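# Move bar ball to empty post, rack both bars

## Task

Carry the ball that is sitting on a long bar over to the upright post whose cup is empty and leave it in that cup. Seat both long bars in their forked stands. At the end the other ball must also rest on its post. Nothing counts as placed if a robot is still holding it there. When finished, open the grippers and move the arms away.

## Robot and tools

Robots: four identical i2rt Big YAM arms named arm1, arm2, arm3 and arm4. Each has six revolute joints, a two-finger gripper and a wrist camera. With joints 1 and 6 at 0 and the hand level and pointing forward, the wrist camera rides on top of the hand and looks toward the fingertips. The hand reaches roughly 1.0 m out from the joint-1 axis. A fixed room camera, cam_high, looks over the scene. The arms act independently, so one being blocked or slow does not pause the others.

Frames: a single scene frame is shared by all, with its origin on the floor and +z up. The hand point is midway between the fingertips. The hand's z axis runs along the fingers, and the fingers open and close along its y axis. Hand poses are built from each robot's actual foot pose, which is never printed.

Tool execute_actions: arguments are actions (a list holding exactly one action, or empty) and cameras. The action is one object keyed by robot name; each robot entry holds "joints", a map from joint name to an absolute target, never an offset. Joint names, units and allowed ranges: joint1_rad -2.879 to 2.879 (base yaw; positive turns counter-clockwise seen from above; 0 is the direction the foot faces); joint2_rad 0 to 3.141 (shoulder; 0 has the upper arm pointing back and roughly level, larger values lift it up and then forward); joint3_rad 0 to 3.019 (elbow; 0 is folded, larger opens it); joint4_rad -1.692 to 1.57 (hand pitch; positive tips the fingers up); joint5_rad -1.57 to 1.57 (sideways hand swing; positive toward the arm's right); joint6_rad -2.094 to 2.094 (hand roll; positive is clockwise viewed from behind the hand); gripper_m 0 to 0.093 metres of fingertip gap. Angles are in radians. Any subset of joints and arms may be named; all named motions begin at once and may finish at different moments. Omitted joints or arms can keep driving toward an earlier target. An unknown key or out-of-range number rejects the whole call and nothing moves. Each joint counts as arrived within a tolerance: ±0.045, ±0.14, ±0.09, ±0.055, ±0.03, ±0.035 rad for joints 1 to 6 and ±0.003 m for the gripper. Since joints move at different speeds, the hand may sweep a wide arc between postures. cameras lists which images to return (arm1_cam_wrist to arm4_cam_wrist, cam_high, or all); omitted, null or ["all"] gives every camera, [] gives none. An empty actions list simply reports state and images.

Tool wait: seconds from 0 to 10; commands nothing new and returns state and images. Tool zoom_image: camera plus region [x0, y0, x1, y1] in pixels of that camera's latest full image, origin top-left, at most 504 by 504. Wrist images are 504x504 fisheye; cam_high is 672x504. Tool finished_scene: scene number; it ends the scene irreversibly and reports whether the goal was met, so release and clear the arms first.

Result lines: joint_positions gives the current joint values; joint torques list raw drive output for joints 1 to 6, which is noisy, offset per unit, and nonzero even in free air. The pictures line names the cameras in the order the images come. joint_status tells how each commanded motion of the last accepted action ended. off_target means the joint stopped short and may still be pushing. contact_stop or time_out means it dropped its target and holds where it stopped, except that a timed-out joint may keep a target (its old one or one nearby) and keep pushing; on_its_own lists such uncommanded behaviour, where "held at" is the held target, not the position. "joint command not followed", often with a cause line, means a collision check blocked that arm's joint targets (the gripper part still runs); those joints read not_followed and the arm may retry them on later actions until valid targets arrive. To relieve a pushing joint, command its reported position. Tiny target changes may not move a joint. A stop reported in one call cancels the later motion, wait and finish calls of the same reply.

Cautions: the arms do not halt on contact and can press hard, which heats motors. A MOTOR HOT line appears from 85 °C; at 100 °C an OVER-TEMPERATURE FAULT drops that arm, and its unfinished keys read limit_stop_at_motor_heat, so resend them. A loaded joint sags. A hard squeeze between two arms fails the run, and heavy impacts may too; the self-collision check can react late and ignores fingers, gripper housings and wrist cameras. Objects touching robots are fine. Do not knock anything off the work area or onto the floor. Loose objects may occasionally get nudged. Avoid drops, slips and slams. The robot holds its last command while you compose a reply.

Each tool is called by a JSON object that holds its "fn" and its "kwargs", one argument or row to a line.

## Session

{"fn": "execute_actions", "kwargs": {
  "actions": []
}}

Scene clock: 0.00 s.
Joint torques (N m, as the arm reports them, + toward a larger angle): no reading
arm1.joint_positions: joint1_rad=+0.136 joint2_rad=+0.607 joint3_rad=+1.361 joint4_rad=-1.197 joint5_rad=-0.192 joint6_rad=-0.304 gripper_m=+0.095
arm1.joint_status: not commanded
arm1.hand: x=+1.2131 y=-0.0819 z=+1.3952 quat_wxyz=(-0.047, -0.804, -0.256, +0.535) (m; scene frame)
arm2.joint_positions: joint1_rad=-0.046 joint2_rad=+0.503 joint3_rad=+1.422 joint4_rad=-1.326 joint5_rad=-0.298 joint6_rad=+0.234 gripper_m=+0.094
arm2.joint_status: not commanded
arm2.hand: x=+0.0397 y=+1.2684 z=+1.3496 quat_wxyz=(-0.498, -0.612, -0.565, +0.243) (m; scene frame)
arm3.joint_positions: joint1_rad=-0.494 joint2_rad=+0.613 joint3_rad=+1.400 joint4_rad=-1.176 joint5_rad=-0.049 joint6_rad=+0.310 gripper_m=+0.094
arm3.joint_status: not commanded
arm3.hand: x=-1.2271 y=-0.1105 z=+1.4078 quat_wxyz=(-0.556, -0.315, -0.769, +0.036) (m; scene frame)
arm4.joint_positions: joint1_rad=+0.050 joint2_rad=+0.521 joint3_rad=+1.334 joint4_rad=-1.435 joint5_rad=+0.143 joint6_rad=-0.402 gripper_m=+0.094
arm4.joint_status: not commanded
arm4.hand: x=+0.0220 y=-1.2541 z=+1.2730 quat_wxyz=(-0.409, +0.729, -0.513, -0.197) (m; scene frame)
pictures: arm1_cam_wrist, arm2_cam_wrist, arm3_cam_wrist, arm4_cam_wrist, cam_high
Images, in order (width x height): arm1_cam_wrist 504x504, arm2_cam_wrist 504x504, arm3_cam_wrist 504x504, arm4_cam_wrist 504x504, cam_high 672x504.

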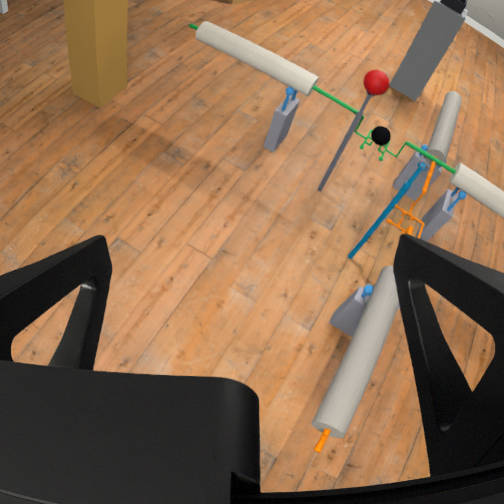

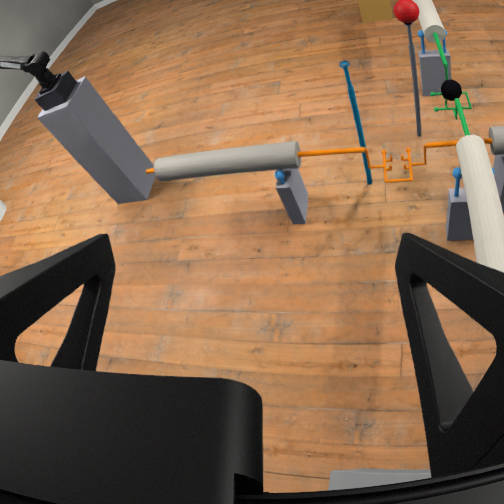

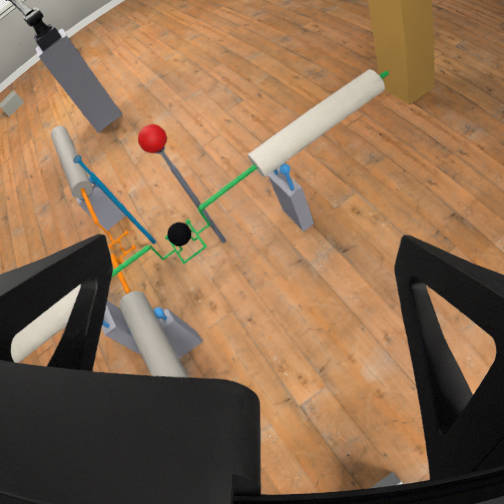

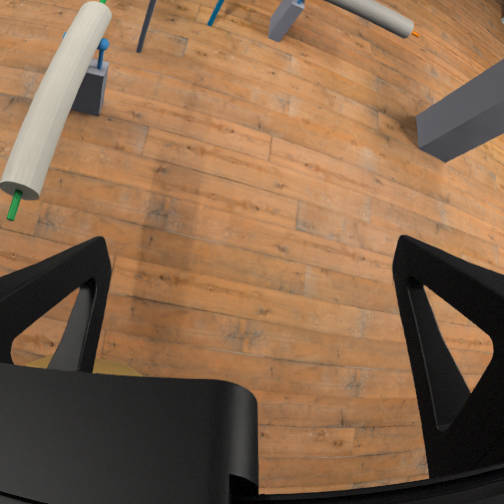

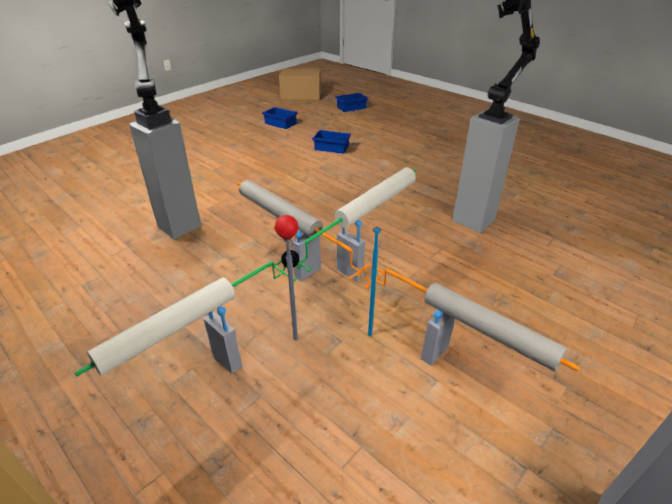

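{"fn": "zoom_image", "kwargs": {
  "camera": "cam_high",
  "region": [200, 190, 460, 385]
}}

{"fn": "zoom_image", "kwargs": {
  "camera": "arm2_cam_wrist",
  "region": [304, 0, 504, 240]
}}

{"fn": "zoom_image", "kwargs": {
  "camera": "arm3_cam_wrist",
  "region": [50, 120, 250, 320]
}}

Region (200, 190, 460, 385) of cam_high's 672x504 image, scaled by 1.938, with more detail than that image has; it fills the top 378 rows of this view, and the rest is white.

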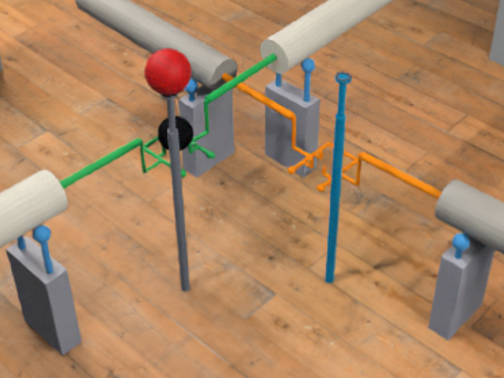

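Region (304, 0, 504, 240) of arm2_cam_wrist's 504x504 image, scaled by 2.100, with more detail than that image has.

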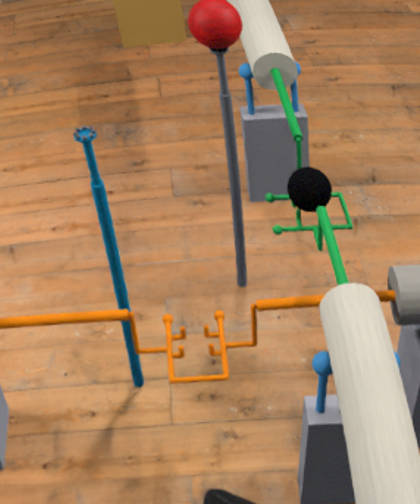

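Region (50, 120, 250, 320) of arm3_cam_wrist's 504x504 image, scaled by 2.520, with more detail than that image has.

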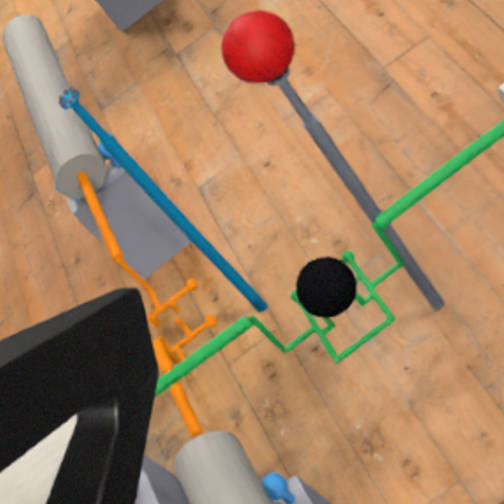

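{"fn": "execute_actions", "kwargs": {
  "actions": [
    {"arm2":{"joints":{"joint1_rad":0,"joint2_rad":1.2,"joint3_rad":1.2,"joint4_rad":-1.0,"joint5_rad":0,"joint6_rad":0}},"arm4":{"joints":{"joint1_rad":0,"joint2_rad":1.2,"joint3_rad":1.2,"joint4_rad":-1.0,"joint5_rad":0,"joint6_rad":0}},"arm1":{"joints":{"joint1_rad":0,"joint2_rad":1.5,"joint3_rad":1.8,"joint4_rad":-1.2,"joint5_rad":0,"joint6_rad":0}},"arm3":{"joints":{"joint1_rad":0,"joint2_rad":1.5,"joint3_rad":1.8,"joint4_rad":-1.2,"joint5_rad":0,"joint6_rad":0}}}
  ]
}}

{"fn": "execute_actions", "kwargs": {
  "actions": [
    {"arm2":{"joints":{"joint4_rad":-0.3}},"arm4":{"joints":{"joint1_rad":0.4,"joint2_rad":1.8}},"arm1":{"joints":{"joint3_rad":1.2}},"arm3":{"joints":{"joint2_rad":2.1,"joint3_rad":2.4}}}
  ]
}}

Scene clock: 4.00 s.
Joint torques (N m, as the arm reports them, + toward a larger angle): arm1=[ -1.9  -15.99  11.6    1.52   0.2    0.05] | arm2=[ 1.14 -8.85 12.59  1.95  0.16 -0.05] | arm3=[  0.38 -15.9   13.46   1.    -0.04  -0.2 ] | arm4=[ -0.58 -12.5    9.67   2.23  -0.13   0.11]
arm1.joint_positions: joint1_rad=+0.002 joint2_rad=+1.503 joint3_rad=+1.771 joint4_rad=-1.200 joint5_rad=-0.002 joint6_rad=-0.009 gripper_m=+0.095
arm1.joint_status: all done
arm1.hand: x=+0.8719 y=-0.0339 z=+1.2529 quat_wxyz=(-0.005, -0.949, -0.031, +0.314) (m; scene frame)
arm2.joint_positions: joint1_rad=-0.006 joint2_rad=+1.219 joint3_rad=+1.172 joint4_rad=-1.025 joint5_rad=-0.004 joint6_rad=+0.009 gripper_m=+0.094
arm2.joint_status: all done
arm2.hand: x=+0.0001 y=+0.9927 z=+1.0401 quat_wxyz=(-0.176, -0.688, -0.684, +0.166) (m; scene frame)
arm3.joint_positions: joint1_rad=-0.004 joint2_rad=+1.527 joint3_rad=+1.757 joint4_rad=-1.194 joint5_rad=+0.000 joint6_rad=+0.009 gripper_m=+0.094
arm3.joint_status: all done
arm3.hand: x=-0.8636 y=-0.0075 z=+1.2216 quat_wxyz=(-0.297, -0.011, -0.955, +0.003) (m; scene frame)
arm4.joint_positions: joint1_rad=+0.013 joint2_rad=+1.210 joint3_rad=+1.183 joint4_rad=-1.014 joint5_rad=+0.004 joint6_rad=-0.014 gripper_m=+0.094
arm4.joint_status: all done
arm4.hand: x=+0.0117 y=-0.9883 z=+1.0428 quat_wxyz=(-0.186, +0.680, -0.687, -0.175) (m; scene frame)
pictures: arm1_cam_wrist, arm2_cam_wrist, arm3_cam_wrist, arm4_cam_wrist, cam_high
Images, in order (width x height): arm1_cam_wrist 504x504, arm2_cam_wrist 504x504, arm3_cam_wrist 504x504, arm4_cam_wrist 504x504, cam_high 672x504.

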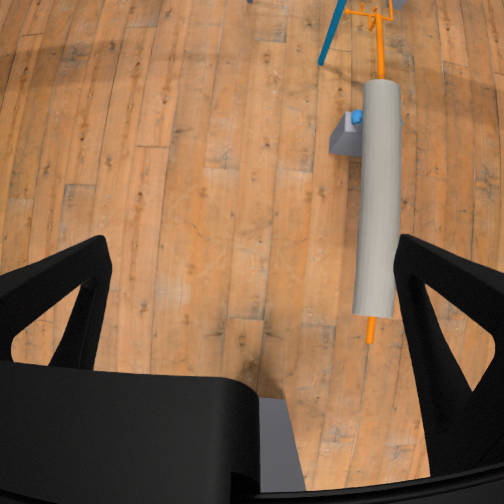

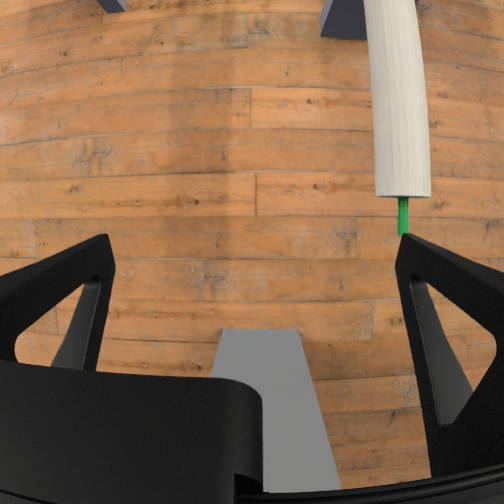

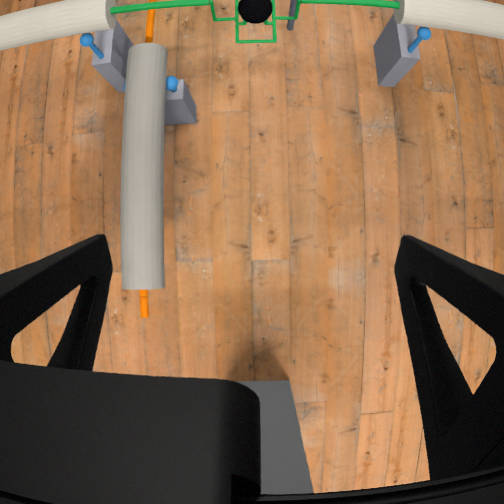

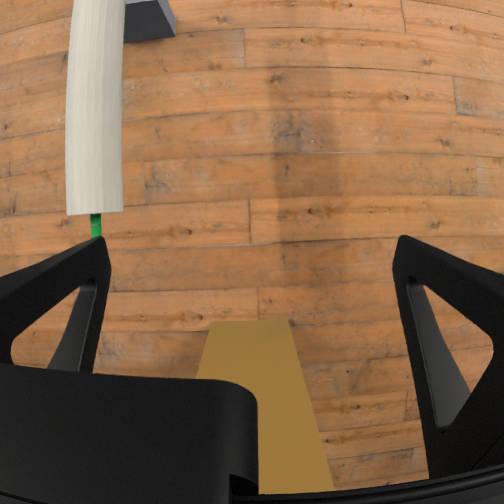

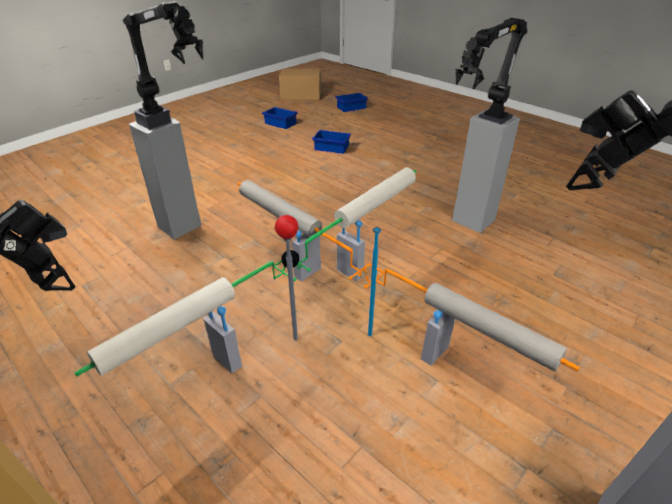

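Scene clock: 5.53 s.
Joint torques (N m, as the arm reports them, + toward a larger angle): arm1=[ -1.96 -15.92   8.75   0.48   0.21   0.04] | arm2=[ 1.37 -8.83 13.2   2.57  0.2  -0.09] | arm3=[  0.87 -22.8   14.23   1.35  -0.03  -0.17] | arm4=[ -0.52 -20.15   7.33   0.53   0.     0.11]
arm1.joint_positions: joint1_rad=+0.002 joint2_rad=+1.513 joint3_rad=+1.191 joint4_rad=-1.199 joint5_rad=-0.002 joint6_rad=-0.009 gripper_m=+0.095
arm1.joint_status: all done
arm1.hand: x=+1.0082 y=-0.0247 z=+0.9822 quat_wxyz=(+0.002, -0.999, -0.032, +0.025) (m; scene frame)
arm2.joint_positions: joint1_rad=-0.006 joint2_rad=+1.219 joint3_rad=+1.172 joint4_rad=-0.332 joint5_rad=-0.004 joint6_rad=+0.009 gripper_m=+0.094
arm2.joint_status: all done
arm2.hand: x=-0.0003 y=+0.8805 z=+1.1638 quat_wxyz=(-0.400, -0.589, -0.585, +0.388) (m; scene frame)
arm3.joint_positions: joint1_rad=-0.004 joint2_rad=+2.137 joint3_rad=+2.348 joint4_rad=-1.196 joint5_rad=+0.000 joint6_rad=+0.009 gripper_m=+0.094
arm3.joint_status: all done
arm3.hand: x=-0.6574 y=-0.0109 z=+1.1123 quat_wxyz=(-0.287, -0.011, -0.958, +0.003) (m; scene frame)
arm4.joint_positions: joint1_rad=+0.411 joint2_rad=+1.813 joint3_rad=+1.183 joint4_rad=-1.004 joint5_rad=+0.001 joint6_rad=-0.013 gripper_m=+0.094
arm4.joint_status: all done
arm4.hand: x=-0.1719 y=-1.0106 z=+0.7678 quat_wxyz=(+0.023, +0.829, -0.557, +0.031) (m; scene frame)
pictures: arm1_cam_wrist, arm2_cam_wrist, arm3_cam_wrist, arm4_cam_wrist, cam_high
Images, in order (width x height): arm1_cam_wrist 504x504, arm2_cam_wrist 504x504, arm3_cam_wrist 504x504, arm4_cam_wrist 504x504, cam_high 672x504.

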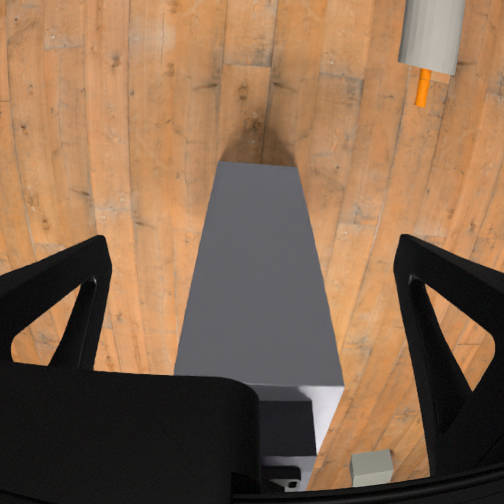

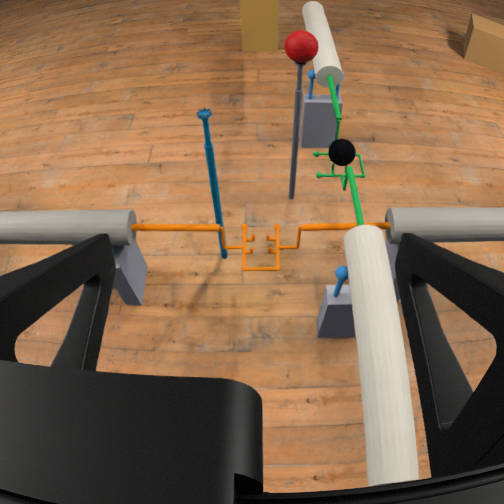

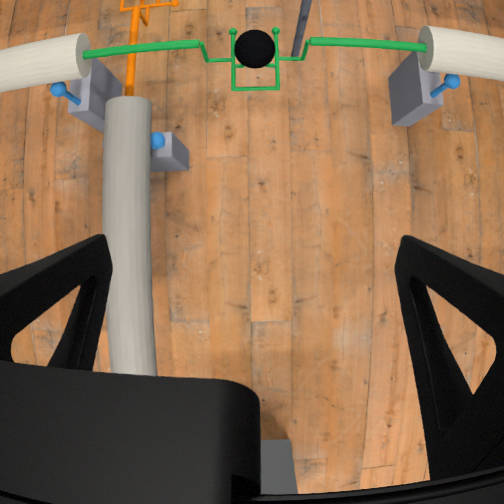

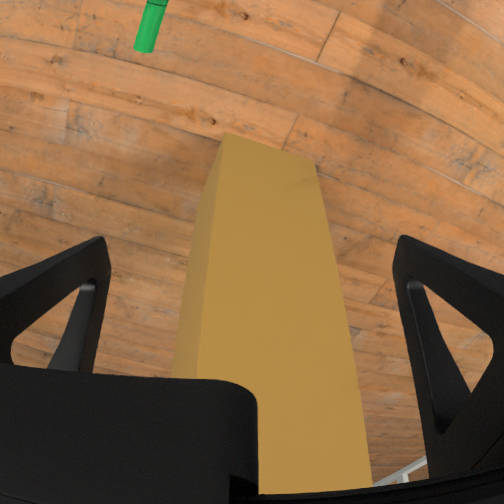

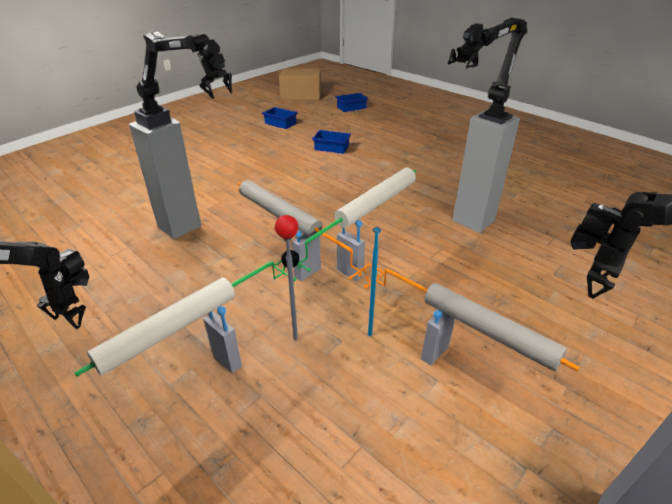

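{"fn": "execute_actions", "kwargs": {
  "actions": [
    {"arm2":{"joints":{"joint1_rad":-0.51,"joint2_rad":2.29,"joint3_rad":1.34,"joint4_rad":-0.58,"joint6_rad":-0.51}},"arm4":{"joints":{"joint1_rad":0.54,"joint2_rad":2.28,"joint3_rad":1.335,"joint4_rad":-0.58,"joint6_rad":0.52}},"arm1":{"joints":{"joint2_rad":2.0,"joint3_rad":2.2,"joint4_rad":-0.7}},"arm3":{"joints":{"joint2_rad":2.0,"joint3_rad":2.2,"joint4_rad":-0.7}}}
  ]
}}

Scene clock: 8.77 s.
Joint torques (N m, as the arm reports them, + toward a larger angle): arm1=[ -2.06 -24.78  12.46   2.51   0.2    0.05] | arm2=[  1.44 -16.96   7.33   0.16  -0.09  -0.07] | arm3=[  0.87 -22.92  10.73   2.79   0.02  -0.17] | arm4=[ -0.54 -23.33   5.73   0.79   0.05   0.13]
arm1.joint_positions: joint1_rad=+0.002 joint2_rad=+1.998 joint3_rad=+2.164 joint4_rad=-0.711 joint5_rad=-0.002 joint6_rad=-0.009 gripper_m=+0.095
arm1.joint_status: all done
arm1.hand: x=+0.6237 y=-0.0470 z=+1.2185 quat_wxyz=(-0.009, -0.871, -0.030, +0.490) (m; scene frame)
arm2.joint_positions: joint1_rad=-0.513 joint2_rad=+2.310 joint3_rad=+1.317 joint4_rad=-0.570 joint5_rad=-0.001 joint6_rad=-0.501 gripper_m=+0.094
arm2.joint_status: all done
arm2.hand: x=-0.2578 y=+0.9815 z=+0.5611 quat_wxyz=(+0.000, -0.708, -0.707, -0.003) (m; scene frame)
arm3.joint_positions: joint1_rad=-0.004 joint2_rad=+2.035 joint3_rad=+2.192 joint4_rad=-0.724 joint5_rad=+0.000 joint6_rad=+0.009 gripper_m=+0.094
arm3.joint_status: all done
arm3.hand: x=-0.6122 y=-0.0113 z=+1.1901 quat_wxyz=(-0.479, -0.010, -0.878, +0.003) (m; scene frame)
arm4.joint_positions: joint1_rad=+0.551 joint2_rad=+2.288 joint3_rad=+1.314 joint4_rad=-0.589 joint5_rad=+0.001 joint6_rad=+0.505 gripper_m=+0.094
arm4.joint_status: all done
arm4.hand: x=-0.2646 y=-0.9836 z=+0.5652 quat_wxyz=(+0.003, +0.710, -0.704, +0.001) (m; scene frame)
pictures: arm1_cam_wrist, arm2_cam_wrist, arm3_cam_wrist, arm4_cam_wrist, cam_high
Images, in order (width x height): arm1_cam_wrist 504x504, arm2_cam_wrist 504x504, arm3_cam_wrist 504x504, arm4_cam_wrist 504x504, cam_high 672x504.

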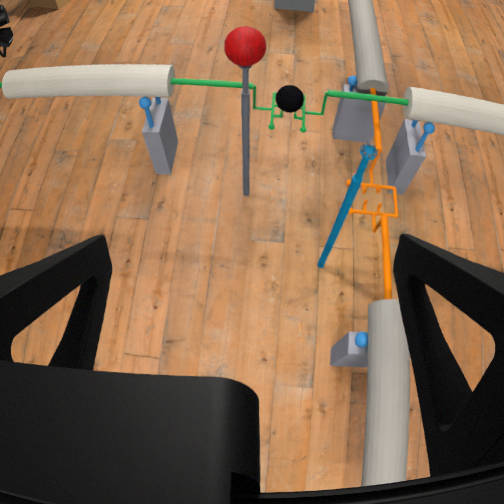

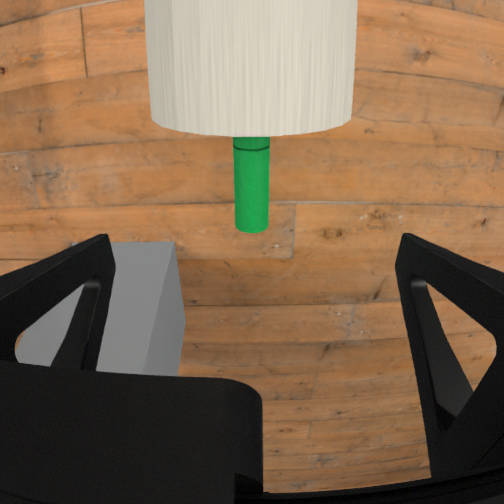

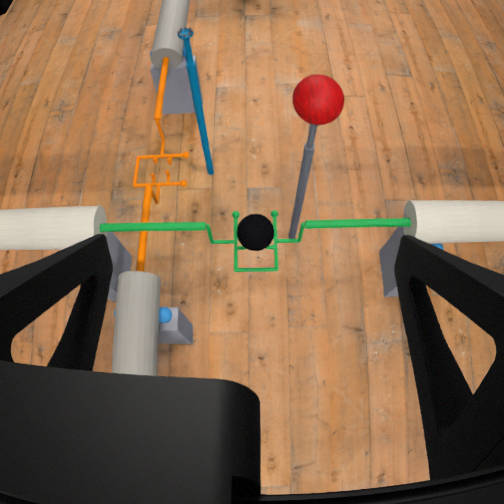

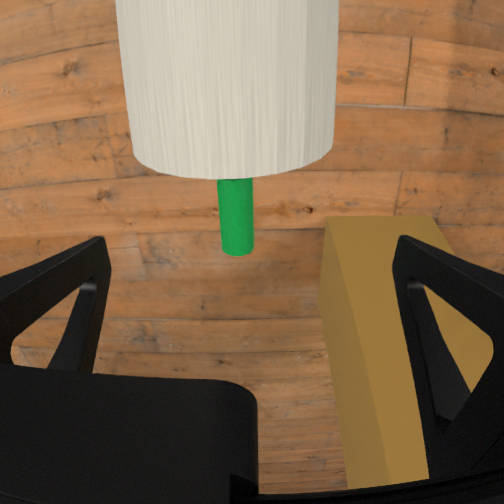

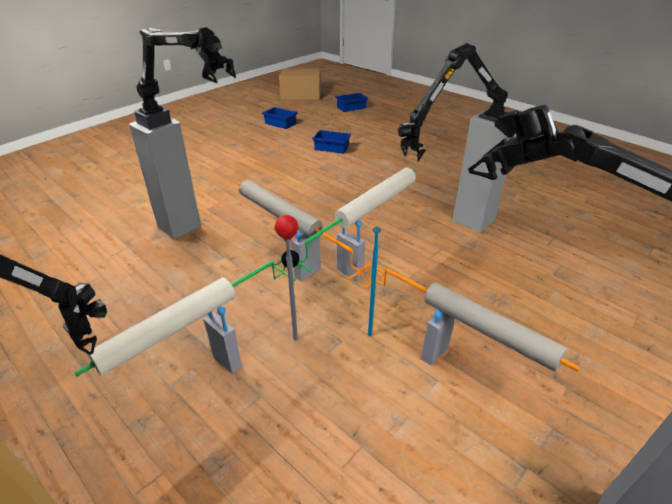

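{"fn": "execute_actions", "kwargs": {
  "actions": [
    {"arm2":{"joints":{"joint1_rad":-0.527,"joint2_rad":2.40,"joint3_rad":1.305,"joint4_rad":-0.43,"joint6_rad":-0.53}},"arm4":{"joints":{"joint1_rad":0.585,"joint2_rad":2.39,"joint3_rad":1.29,"joint4_rad":-0.435,"joint6_rad":0.575}}}
  ],
  "cameras": ["arm2_cam_wrist","arm4_cam_wrist"]
}}

Scene clock: 10.33 s.
Joint torques (N m, as the arm reports them, + toward a larger angle): arm1=[ -1.94 -24.25  12.62   2.49   0.2    0.05] | arm2=[ -0.09 -15.96   5.22   0.83  -0.05  -0.08] | arm3=[  0.98 -22.97  11.44   2.56  -0.04  -0.16] | arm4=[  0.71 -22.67   3.97   0.9    0.03   0.12]
arm1.joint_positions: joint1_rad=+0.002 joint2_rad=+1.998 joint3_rad=+2.164 joint4_rad=-0.711 joint5_rad=-0.002 joint6_rad=-0.009 gripper_m=+0.095
arm1.joint_status: not commanded
arm1.hand: x=+0.6237 y=-0.0470 z=+1.2185 quat_wxyz=(-0.009, -0.871, -0.030, +0.490) (m; scene frame)
arm2.joint_positions: joint1_rad=-0.518 joint2_rad=+2.413 joint3_rad=+1.295 joint4_rad=-0.449 joint5_rad=-0.001 joint6_rad=-0.522 gripper_m=+0.094
arm2.joint_status: all done
arm2.hand: x=-0.2504 y=+1.0006 z=+0.5054 quat_wxyz=(+0.001, -0.702, -0.712, -0.004) (m; scene frame)
arm3.joint_positions: joint1_rad=-0.004 joint2_rad=+2.035 joint3_rad=+2.192 joint4_rad=-0.724 joint5_rad=+0.000 joint6_rad=+0.009 gripper_m=+0.094
arm3.joint_status: not commanded
arm3.hand: x=-0.6122 y=-0.0113 z=+1.1901 quat_wxyz=(-0.479, -0.010, -0.878, +0.003) (m; scene frame)
arm4.joint_positions: joint1_rad=+0.575 joint2_rad=+2.396 joint3_rad=+1.281 joint4_rad=-0.444 joint5_rad=+0.001 joint6_rad=+0.560 gripper_m=+0.094
arm4.joint_status: all done
arm4.hand: x=-0.2647 y=-1.0093 z=+0.5049 quat_wxyz=(+0.003, +0.699, -0.715, +0.000) (m; scene frame)
pictures: arm2_cam_wrist, arm4_cam_wrist
Images, in order (width x height): arm2_cam_wrist 504x504, arm4_cam_wrist 504x504.

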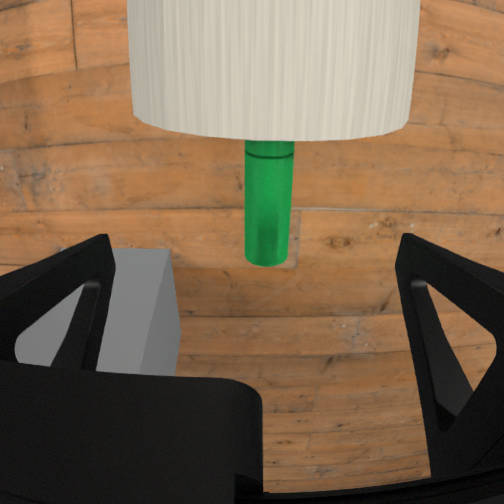

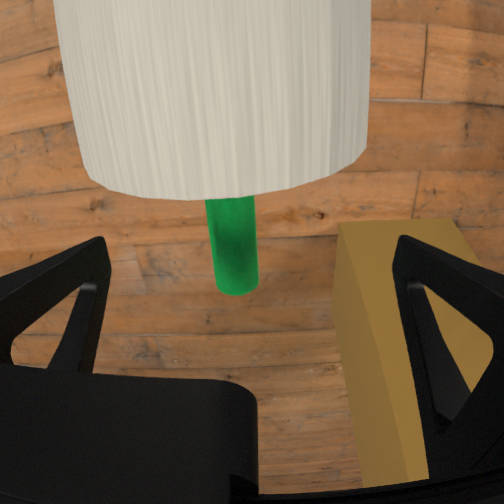

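{"fn": "execute_actions", "kwargs": {
  "actions": [
    {"arm2":{"joints":{"joint1_rad":-0.54,"joint2_rad":2.526,"joint3_rad":1.39,"joint4_rad":-0.375}},"arm4":{"joints":{"joint1_rad":0.613,"joint2_rad":2.504,"joint3_rad":1.335,"joint4_rad":-0.36}}}
  ],
  "cameras": ["arm2_cam_wrist","arm4_cam_wrist"]
}}

Scene clock: 11.97 s.
Joint torques (N m, as the arm reports them, + toward a larger angle): arm1=[ -2.04 -24.41  12.62   2.49   0.22   0.04] | arm2=[  0.58 -16.6    5.11   0.65  -0.09  -0.05] | arm3=[  0.47 -22.73  11.21   2.77  -0.03  -0.1 ] | arm4=[  0.66 -23.02   3.49   0.99   0.07   0.08]
arm1.joint_positions: joint1_rad=+0.002 joint2_rad=+1.998 joint3_rad=+2.164 joint4_rad=-0.711 joint5_rad=-0.002 joint6_rad=-0.009 gripper_m=+0.095
arm1.joint_status: not commanded
arm1.hand: x=+0.6237 y=-0.0470 z=+1.2185 quat_wxyz=(-0.009, -0.871, -0.030, +0.490) (m; scene frame)
arm2.joint_positions: joint1_rad=-0.534 joint2_rad=+2.536 joint3_rad=+1.378 joint4_rad=-0.388 joint5_rad=-0.001 joint6_rad=-0.522 gripper_m=+0.094
arm2.joint_status: all done
arm2.hand: x=-0.2639 y=+0.9937 z=+0.4571 quat_wxyz=(-0.002, -0.708, -0.706, +0.006) (m; scene frame)
arm3.joint_positions: joint1_rad=-0.004 joint2_rad=+2.035 joint3_rad=+2.192 joint4_rad=-0.724 joint5_rad=+0.000 joint6_rad=+0.009 gripper_m=+0.094
arm3.joint_status: not commanded
arm3.hand: x=-0.6122 y=-0.0113 z=+1.1901 quat_wxyz=(-0.479, -0.010, -0.878, +0.003) (m; scene frame)
arm4.joint_positions: joint1_rad=+0.605 joint2_rad=+2.506 joint3_rad=+1.328 joint4_rad=-0.368 joint5_rad=+0.001 joint6_rad=+0.562 gripper_m=+0.094
arm4.joint_status: all done
arm4.hand: x=-0.2785 y=-1.0165 z=+0.4581 quat_wxyz=(+0.002, +0.709, -0.705, -0.007) (m; scene frame)
pictures: arm2_cam_wrist, arm4_cam_wrist
Images, in order (width x height): arm2_cam_wrist 504x504, arm4_cam_wrist 504x504.

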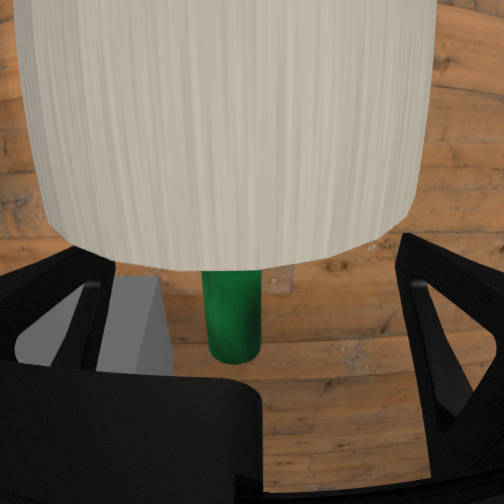

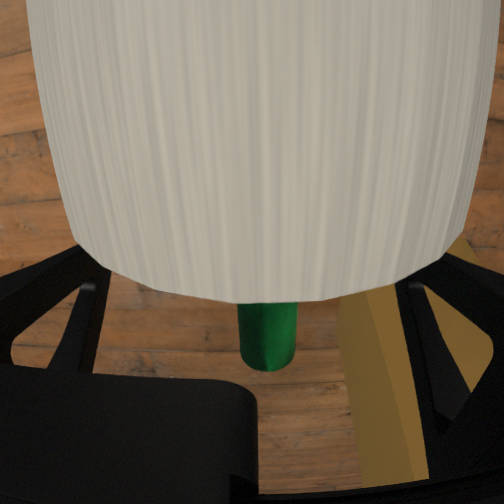

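{"fn": "execute_actions", "kwargs": {
  "actions": [
    {"arm2":{"joints":{"joint2_rad":2.555}},"arm4":{"joints":{"joint2_rad":2.535,"joint4_rad":-0.385}}}
  ],
  "cameras": ["arm2_cam_wrist","arm4_cam_wrist"]
}}

{"fn": "execute_actions", "kwargs": {
  "actions": [
    {"arm2":{"joints":{"gripper_m":0.0}},"arm4":{"joints":{"gripper_m":0.0}}}
  ],
  "cameras": ["arm2_cam_wrist","arm4_cam_wrist"]
}}

Scene clock: 13.13 s.
Joint torques (N m, as the arm reports them, + toward a larger angle): arm1=[ -1.89 -24.29  12.62   2.51   0.2    0.05] | arm2=[  0.54 -15.68   5.03   0.67  -0.07  -0.04] | arm3=[  0.55 -22.92  11.19   2.52  -0.02  -0.19] | arm4=[  0.78 -21.39   3.41   0.12   0.07   0.11]
arm1.joint_positions: joint1_rad=+0.002 joint2_rad=+1.998 joint3_rad=+2.164 joint4_rad=-0.711 joint5_rad=-0.002 joint6_rad=-0.009 gripper_m=+0.095
arm1.joint_status: not commanded
arm1.hand: x=+0.6237 y=-0.0470 z=+1.2185 quat_wxyz=(-0.009, -0.871, -0.030, +0.490) (m; scene frame)
arm2.joint_positions: joint1_rad=-0.534 joint2_rad=+2.548 joint3_rad=+1.378 joint4_rad=-0.388 joint5_rad=-0.001 joint6_rad=-0.522 gripper_m=+0.094
arm2.joint_status: all done
arm2.hand: x=-0.2613 y=+0.9983 z=+0.4512 quat_wxyz=(-0.001, -0.708, -0.706, +0.000) (m; scene frame)
arm3.joint_positions: joint1_rad=-0.004 joint2_rad=+2.035 joint3_rad=+2.192 joint4_rad=-0.724 joint5_rad=+0.000 joint6_rad=+0.009 gripper_m=+0.094
arm3.joint_status: not commanded
arm3.hand: x=-0.6122 y=-0.0113 z=+1.1901 quat_wxyz=(-0.479, -0.010, -0.878, +0.003) (m; scene frame)
arm4.joint_positions: joint1_rad=+0.605 joint2_rad=+2.519 joint3_rad=+1.328 joint4_rad=-0.377 joint5_rad=+0.001 joint6_rad=+0.562 gripper_m=+0.094
arm4.joint_status: all done
arm4.hand: x=-0.2743 y=-1.0233 z=+0.4518 quat_wxyz=(+0.004, +0.709, -0.705, +0.004) (m; scene frame)
pictures: arm2_cam_wrist, arm4_cam_wrist
Images, in order (width x height): arm2_cam_wrist 504x504, arm4_cam_wrist 504x504.

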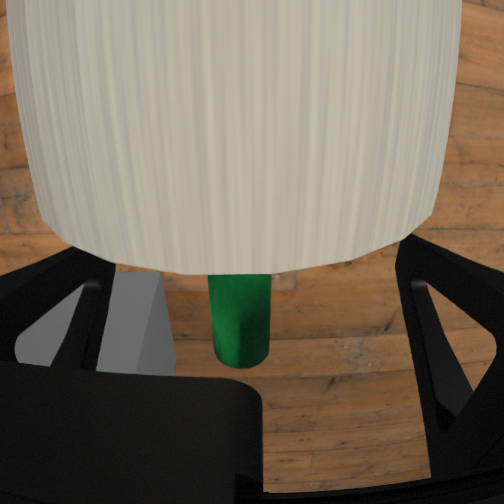

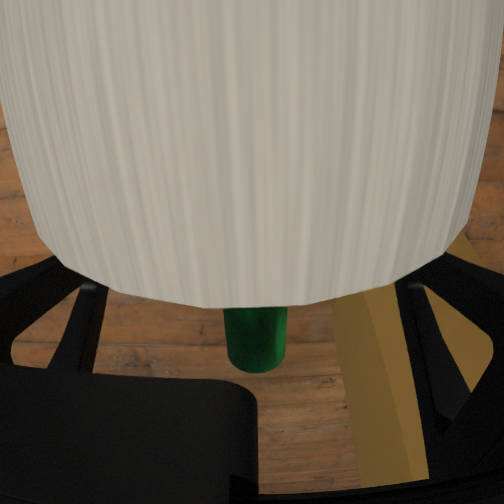

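Scene clock: 13.87 s.
Joint torques (N m, as the arm reports them, + toward a larger angle): arm1=[ -2.15 -24.42  12.6    2.51   0.2    0.04] | arm2=[  0.05 -15.6    5.22   0.87   0.39  -0.06] | arm3=[  0.43 -22.94  11.18   2.47  -0.08  -0.16] | arm4=[  0.43 -21.58   3.32   0.12  -0.03   0.12]
arm1.joint_positions: joint1_rad=+0.002 joint2_rad=+1.998 joint3_rad=+2.164 joint4_rad=-0.711 joint5_rad=-0.002 joint6_rad=-0.009 gripper_m=+0.095
arm1.joint_status: not commanded
arm1.hand: x=+0.6237 y=-0.0470 z=+1.2185 quat_wxyz=(-0.009, -0.871, -0.030, +0.490) (m; scene frame)
arm2.joint_positions: joint1_rad=-0.531 joint2_rad=+2.549 joint3_rad=+1.375 joint4_rad=-0.388 joint5_rad=-0.010 joint6_rad=-0.523 gripper_m=+0.019
arm2.joint_status: gripper_m off_target (ended at +0.019, target +0.000)
arm2.hand: x=-0.2572 y=+0.9981 z=+0.4504 quat_wxyz=(-0.005, -0.706, -0.708, -0.003) (m; scene frame)
arm3.joint_positions: joint1_rad=-0.004 joint2_rad=+2.035 joint3_rad=+2.192 joint4_rad=-0.724 joint5_rad=+0.000 joint6_rad=+0.009 gripper_m=+0.094
arm3.joint_status: not commanded
arm3.hand: x=-0.6122 y=-0.0113 z=+1.1901 quat_wxyz=(-0.479, -0.010, -0.878, +0.003) (m; scene frame)
arm4.joint_positions: joint1_rad=+0.605 joint2_rad=+2.519 joint3_rad=+1.328 joint4_rad=-0.378 joint5_rad=+0.003 joint6_rad=+0.560 gripper_m=+0.018
arm4.joint_status: gripper_m off_target (ended at +0.018, target +0.000)
arm4.hand: x=-0.2738 y=-1.0233 z=+0.4518 quat_wxyz=(+0.003, +0.710, -0.704, +0.005) (m; scene frame)
pictures: arm2_cam_wrist, arm4_cam_wrist
Images, in order (width x height): arm2_cam_wrist 504x504, arm4_cam_wrist 504x504.

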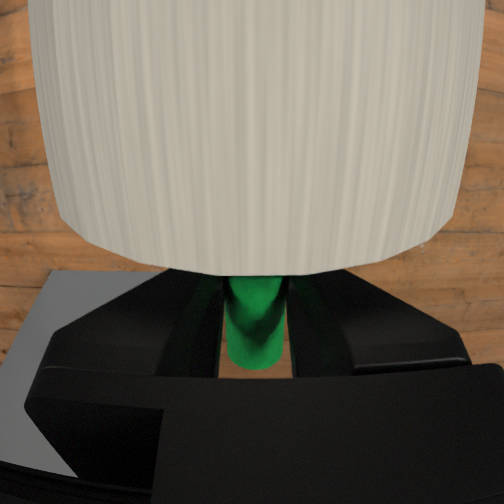

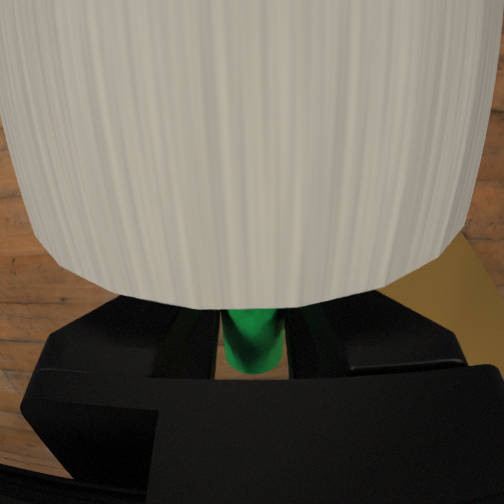

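{"fn": "execute_actions", "kwargs": {
  "actions": [
    {"arm2":{"joints":{"joint2_rad":2.21,"joint3_rad":1.262,"joint4_rad":-0.58}},"arm4":{"joints":{"joint2_rad":2.185,"joint3_rad":1.222,"joint4_rad":-0.572}},"arm1":{"joints":{"joint2_rad":1.9,"joint3_rad":1.7,"joint4_rad":0.5}},"arm3":{"joints":{"joint2_rad":1.9,"joint3_rad":2.5,"joint4_rad":-1.0}}}
  ]
}}

Scene clock: 16.37 s.
Joint torques (N m, as the arm reports them, + toward a larger angle): arm1=[ -1.96 -25.1   10.82   2.81   0.21   0.04] | arm2=[  1.05 -17.23   6.22   0.05  -0.03   0.02] | arm3=[ -0.07 -16.84  11.37   1.29  -0.06  -0.18] | arm4=[  0.73 -23.12   4.69   0.25   0.13   0.19]
arm1.joint_positions: joint1_rad=+0.002 joint2_rad=+1.917 joint3_rad=+1.683 joint4_rad=+0.481 joint5_rad=-0.002 joint6_rad=-0.009 gripper_m=+0.095
arm1.joint_status: all done
arm1.hand: x=+0.6267 y=-0.0472 z=+1.2709 quat_wxyz=(-0.016, -0.614, -0.023, +0.788) (m; scene frame)
arm2.joint_positions: joint1_rad=-0.540 joint2_rad=+2.243 joint3_rad=+1.251 joint4_rad=-0.569 joint5_rad=-0.002 joint6_rad=-0.529 gripper_m=+0.019
arm2.joint_status: all done
arm2.hand: x=-0.2628 y=+1.0014 z=+0.5816 quat_wxyz=(-0.001, -0.707, -0.707, -0.002) (m; scene frame)
arm3.joint_positions: joint1_rad=-0.004 joint2_rad=+1.888 joint3_rad=+2.474 joint4_rad=-0.990 joint5_rad=+0.000 joint6_rad=+0.009 gripper_m=+0.094
arm3.joint_status: all done
arm3.hand: x=-0.6993 y=-0.0092 z=+1.4080 quat_wxyz=(-0.550, -0.009, -0.835, +0.003) (m; scene frame)
arm4.joint_positions: joint1_rad=+0.608 joint2_rad=+2.202 joint3_rad=+1.214 joint4_rad=-0.568 joint5_rad=+0.000 joint6_rad=+0.558 gripper_m=+0.018
arm4.joint_status: all done
arm4.hand: x=-0.2777 y=-1.0198 z=+0.5878 quat_wxyz=(+0.003, +0.712, -0.702, -0.002) (m; scene frame)
pictures: arm1_cam_wrist, arm2_cam_wrist, arm3_cam_wrist, arm4_cam_wrist, cam_high
Images, in order (width x height): arm1_cam_wrist 504x504, arm2_cam_wrist 504x504, arm3_cam_wrist 504x504, arm4_cam_wrist 504x504, cam_high 672x504.

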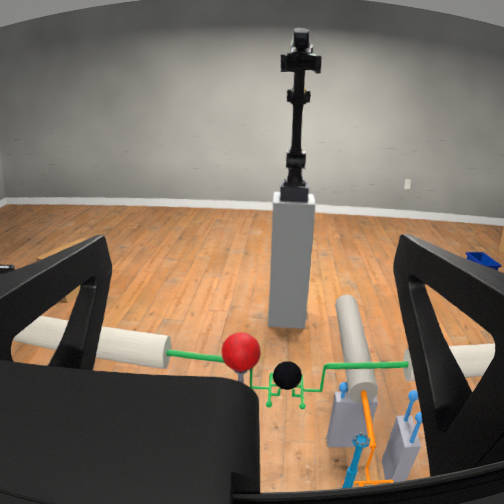

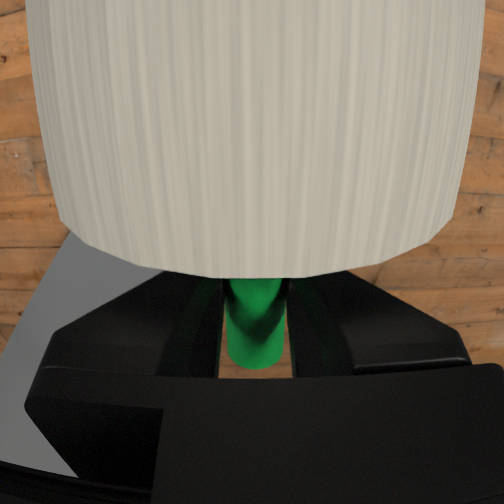

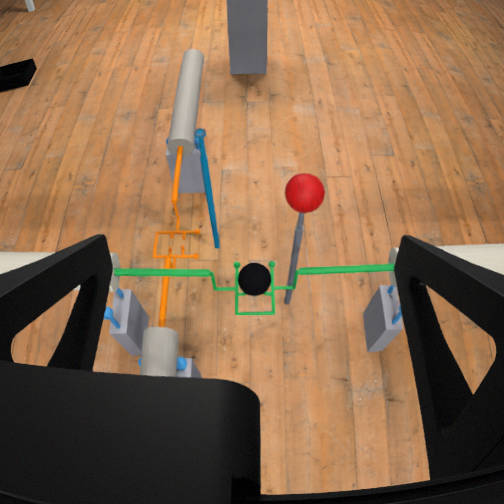

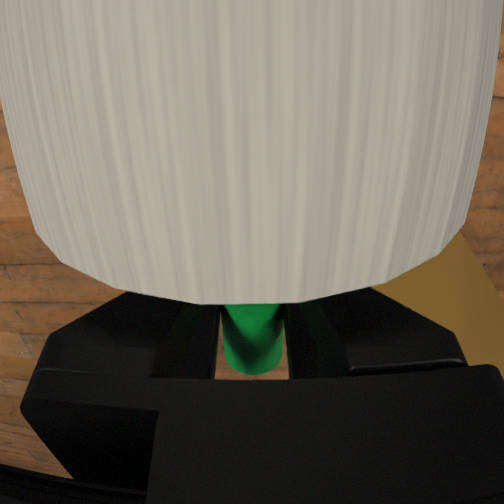

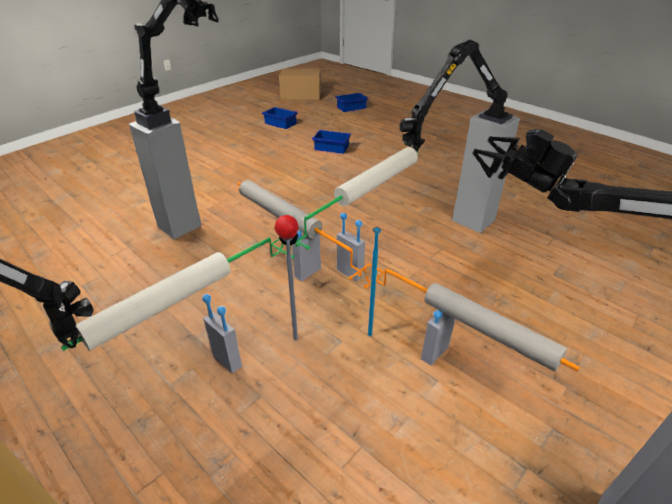

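{"fn": "execute_actions", "kwargs": {
  "actions": [
    {"arm2":{"joints":{"joint1_rad":-0.62,"joint2_rad":1.845,"joint3_rad":1.115,"joint4_rad":-0.80,"joint6_rad":-0.615}},"arm4":{"joints":{"joint1_rad":0.545,"joint2_rad":2.02,"joint3_rad":1.428,"joint4_rad":-0.935,"joint6_rad":0.50}},"arm1":{"joints":{"joint1_rad":-0.16,"joint2_rad":2.6,"joint3_rad":1.57,"joint4_rad":1.4}}}
  ],
  "cameras": ["arm1_cam_wrist","arm3_cam_wrist","cam_high"]
}}

Scene clock: 18.53 s.
Joint torques (N m, as the arm reports them, + toward a larger angle): arm1=[ -2.35 -26.05   7.6    2.72   0.09   0.03] | arm2=[  0.59 -14.28   8.62  -0.02   0.     0.04] | arm3=[  0.91 -17.42  11.42   1.28  -0.15  -0.26] | arm4=[  0.79 -23.76   8.58  -0.06   0.09   0.14]
arm1.joint_positions: joint1_rad=-0.154 joint2_rad=+2.611 joint3_rad=+1.543 joint4_rad=+1.384 joint5_rad=+0.001 joint6_rad=-0.008 gripper_m=+0.095
arm1.joint_status: all done
arm1.hand: x=+0.6534 y=+0.0821 z=+0.8418 quat_wxyz=(+0.047, -0.586, +0.025, +0.808) (m; scene frame)
arm2.joint_positions: joint1_rad=-0.619 joint2_rad=+1.871 joint3_rad=+1.095 joint4_rad=-0.784 joint5_rad=-0.002 joint6_rad=-0.618 gripper_m=+0.019
arm2.joint_status: all done
arm2.hand: x=-0.2708 y=+1.0620 z=+0.7220 quat_wxyz=(-0.001, -0.704, -0.710, -0.002) (m; scene frame)
arm3.joint_positions: joint1_rad=-0.004 joint2_rad=+1.888 joint3_rad=+2.474 joint4_rad=-0.990 joint5_rad=+0.000 joint6_rad=+0.009 gripper_m=+0.094
arm3.joint_status: not commanded
arm3.hand: x=-0.6993 y=-0.0092 z=+1.4080 quat_wxyz=(-0.550, -0.009, -0.835, +0.003) (m; scene frame)
arm4.joint_positions: joint1_rad=+0.539 joint2_rad=+2.034 joint3_rad=+1.394 joint4_rad=-0.923 joint5_rad=+0.000 joint6_rad=+0.486 gripper_m=+0.018
arm4.joint_status: all done
arm4.hand: x=-0.2694 y=-0.9596 z=+0.7204 quat_wxyz=(+0.004, +0.713, -0.701, +0.001) (m; scene frame)
pictures: arm1_cam_wrist, arm3_cam_wrist, cam_high
Images, in order (width x height): arm1_cam_wrist 504x504, arm3_cam_wrist 504x504, cam_high 672x504.

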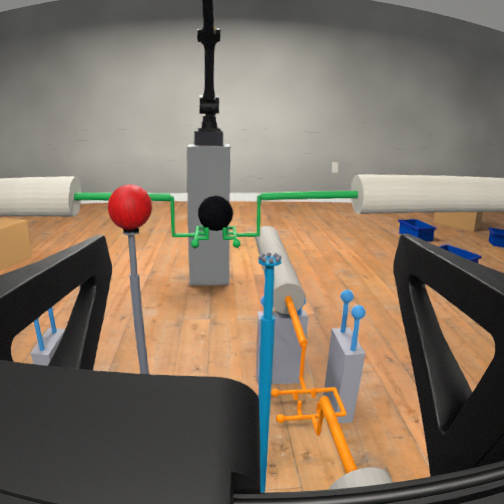

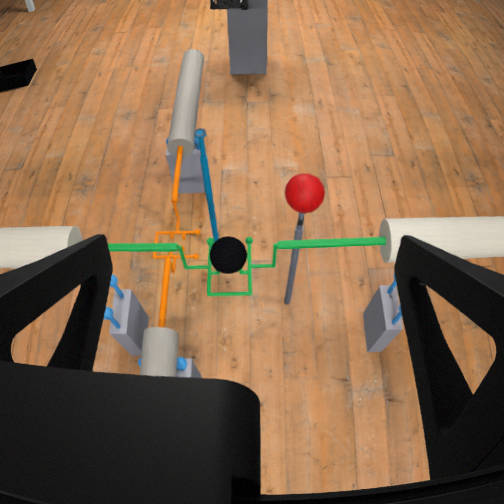

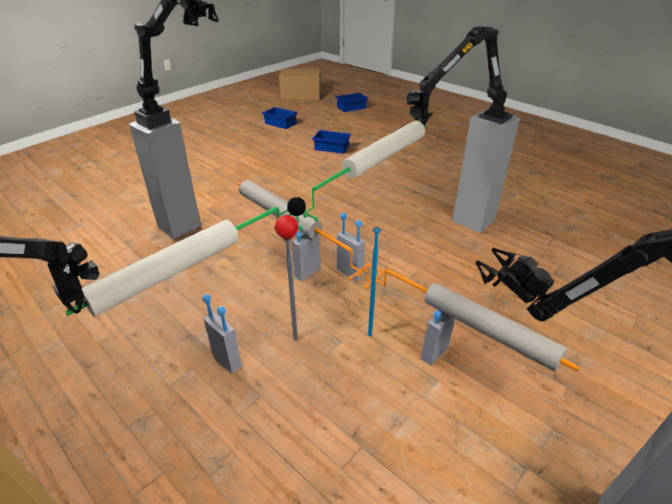

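{"fn": "execute_actions", "kwargs": {
  "actions": [
    {"arm2":{"joints":{"joint1_rad":-0.687,"joint2_rad":1.518,"joint3_rad":1.18,"joint4_rad":-1.18,"joint6_rad":-0.675}},"arm4":{"joints":{"joint1_rad":0.505,"joint2_rad":1.95,"joint3_rad":1.785,"joint4_rad":-1.355,"joint6_rad":0.475}}}
  ],
  "cameras": ["arm1_cam_wrist","arm3_cam_wrist"]
}}

Scene clock: 20.40 s.
Joint torques (N m, as the arm reports them, + toward a larger angle): arm1=[ -2.2  -25.9    7.48   2.66   0.11   0.03] | arm2=[  0.23 -11.65  13.52  -0.32   0.06   0.03] | arm3=[  1.31 -15.6   11.05   1.43  -0.05  -0.2 ] | arm4=[  0.12 -26.19  10.23  -0.85  -0.02   0.11]
arm1.joint_positions: joint1_rad=-0.154 joint2_rad=+2.611 joint3_rad=+1.543 joint4_rad=+1.384 joint5_rad=+0.001 joint6_rad=-0.008 gripper_m=+0.095
arm1.joint_status: not commanded
arm1.hand: x=+0.6534 y=+0.0821 z=+0.8418 quat_wxyz=(+0.047, -0.586, +0.025, +0.808) (m; scene frame)
arm2.joint_positions: joint1_rad=-0.684 joint2_rad=+1.543 joint3_rad=+1.120 joint4_rad=-1.161 joint5_rad=-0.004 joint6_rad=-0.677 gripper_m=+0.019
arm2.joint_status: all done
arm2.hand: x=-0.2655 y=+1.1171 z=+0.8723 quat_wxyz=(+0.000, -0.706, -0.708, -0.013) (m; scene frame)
arm3.joint_positions: joint1_rad=-0.004 joint2_rad=+1.888 joint3_rad=+2.474 joint4_rad=-0.990 joint5_rad=+0.000 joint6_rad=+0.009 gripper_m=+0.094
arm3.joint_status: not commanded
arm3.hand: x=-0.6993 y=-0.0092 z=+1.4080 quat_wxyz=(-0.550, -0.009, -0.835, +0.003) (m; scene frame)
arm4.joint_positions: joint1_rad=+0.511 joint2_rad=+1.974 joint3_rad=+1.746 joint4_rad=-1.326 joint5_rad=+0.003 joint6_rad=+0.459 gripper_m=+0.018
arm4.joint_status: all done
arm4.hand: x=-0.2773 y=-0.9062 z=+0.8746 quat_wxyz=(+0.001, +0.712, -0.702, -0.002) (m; scene frame)
pictures: arm1_cam_wrist, arm3_cam_wrist
Images, in order (width x height): arm1_cam_wrist 504x504, arm3_cam_wrist 504x504.

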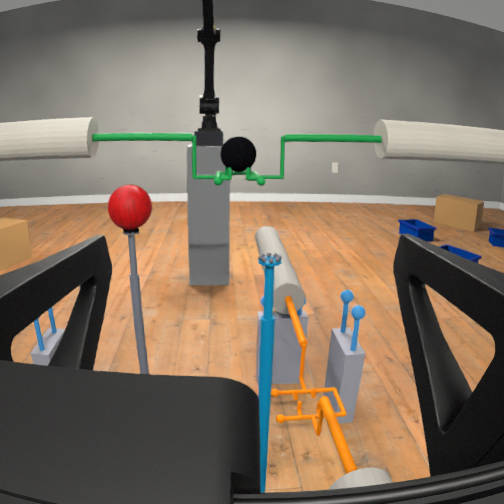

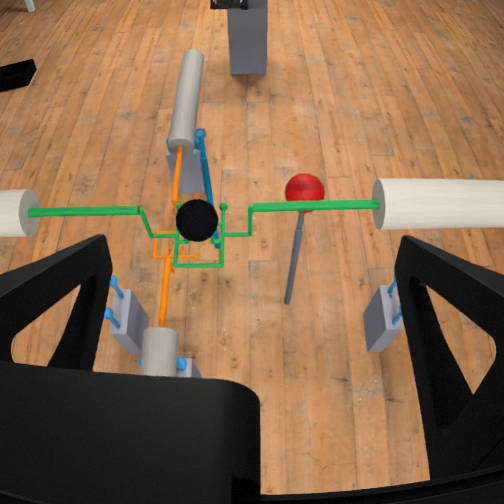

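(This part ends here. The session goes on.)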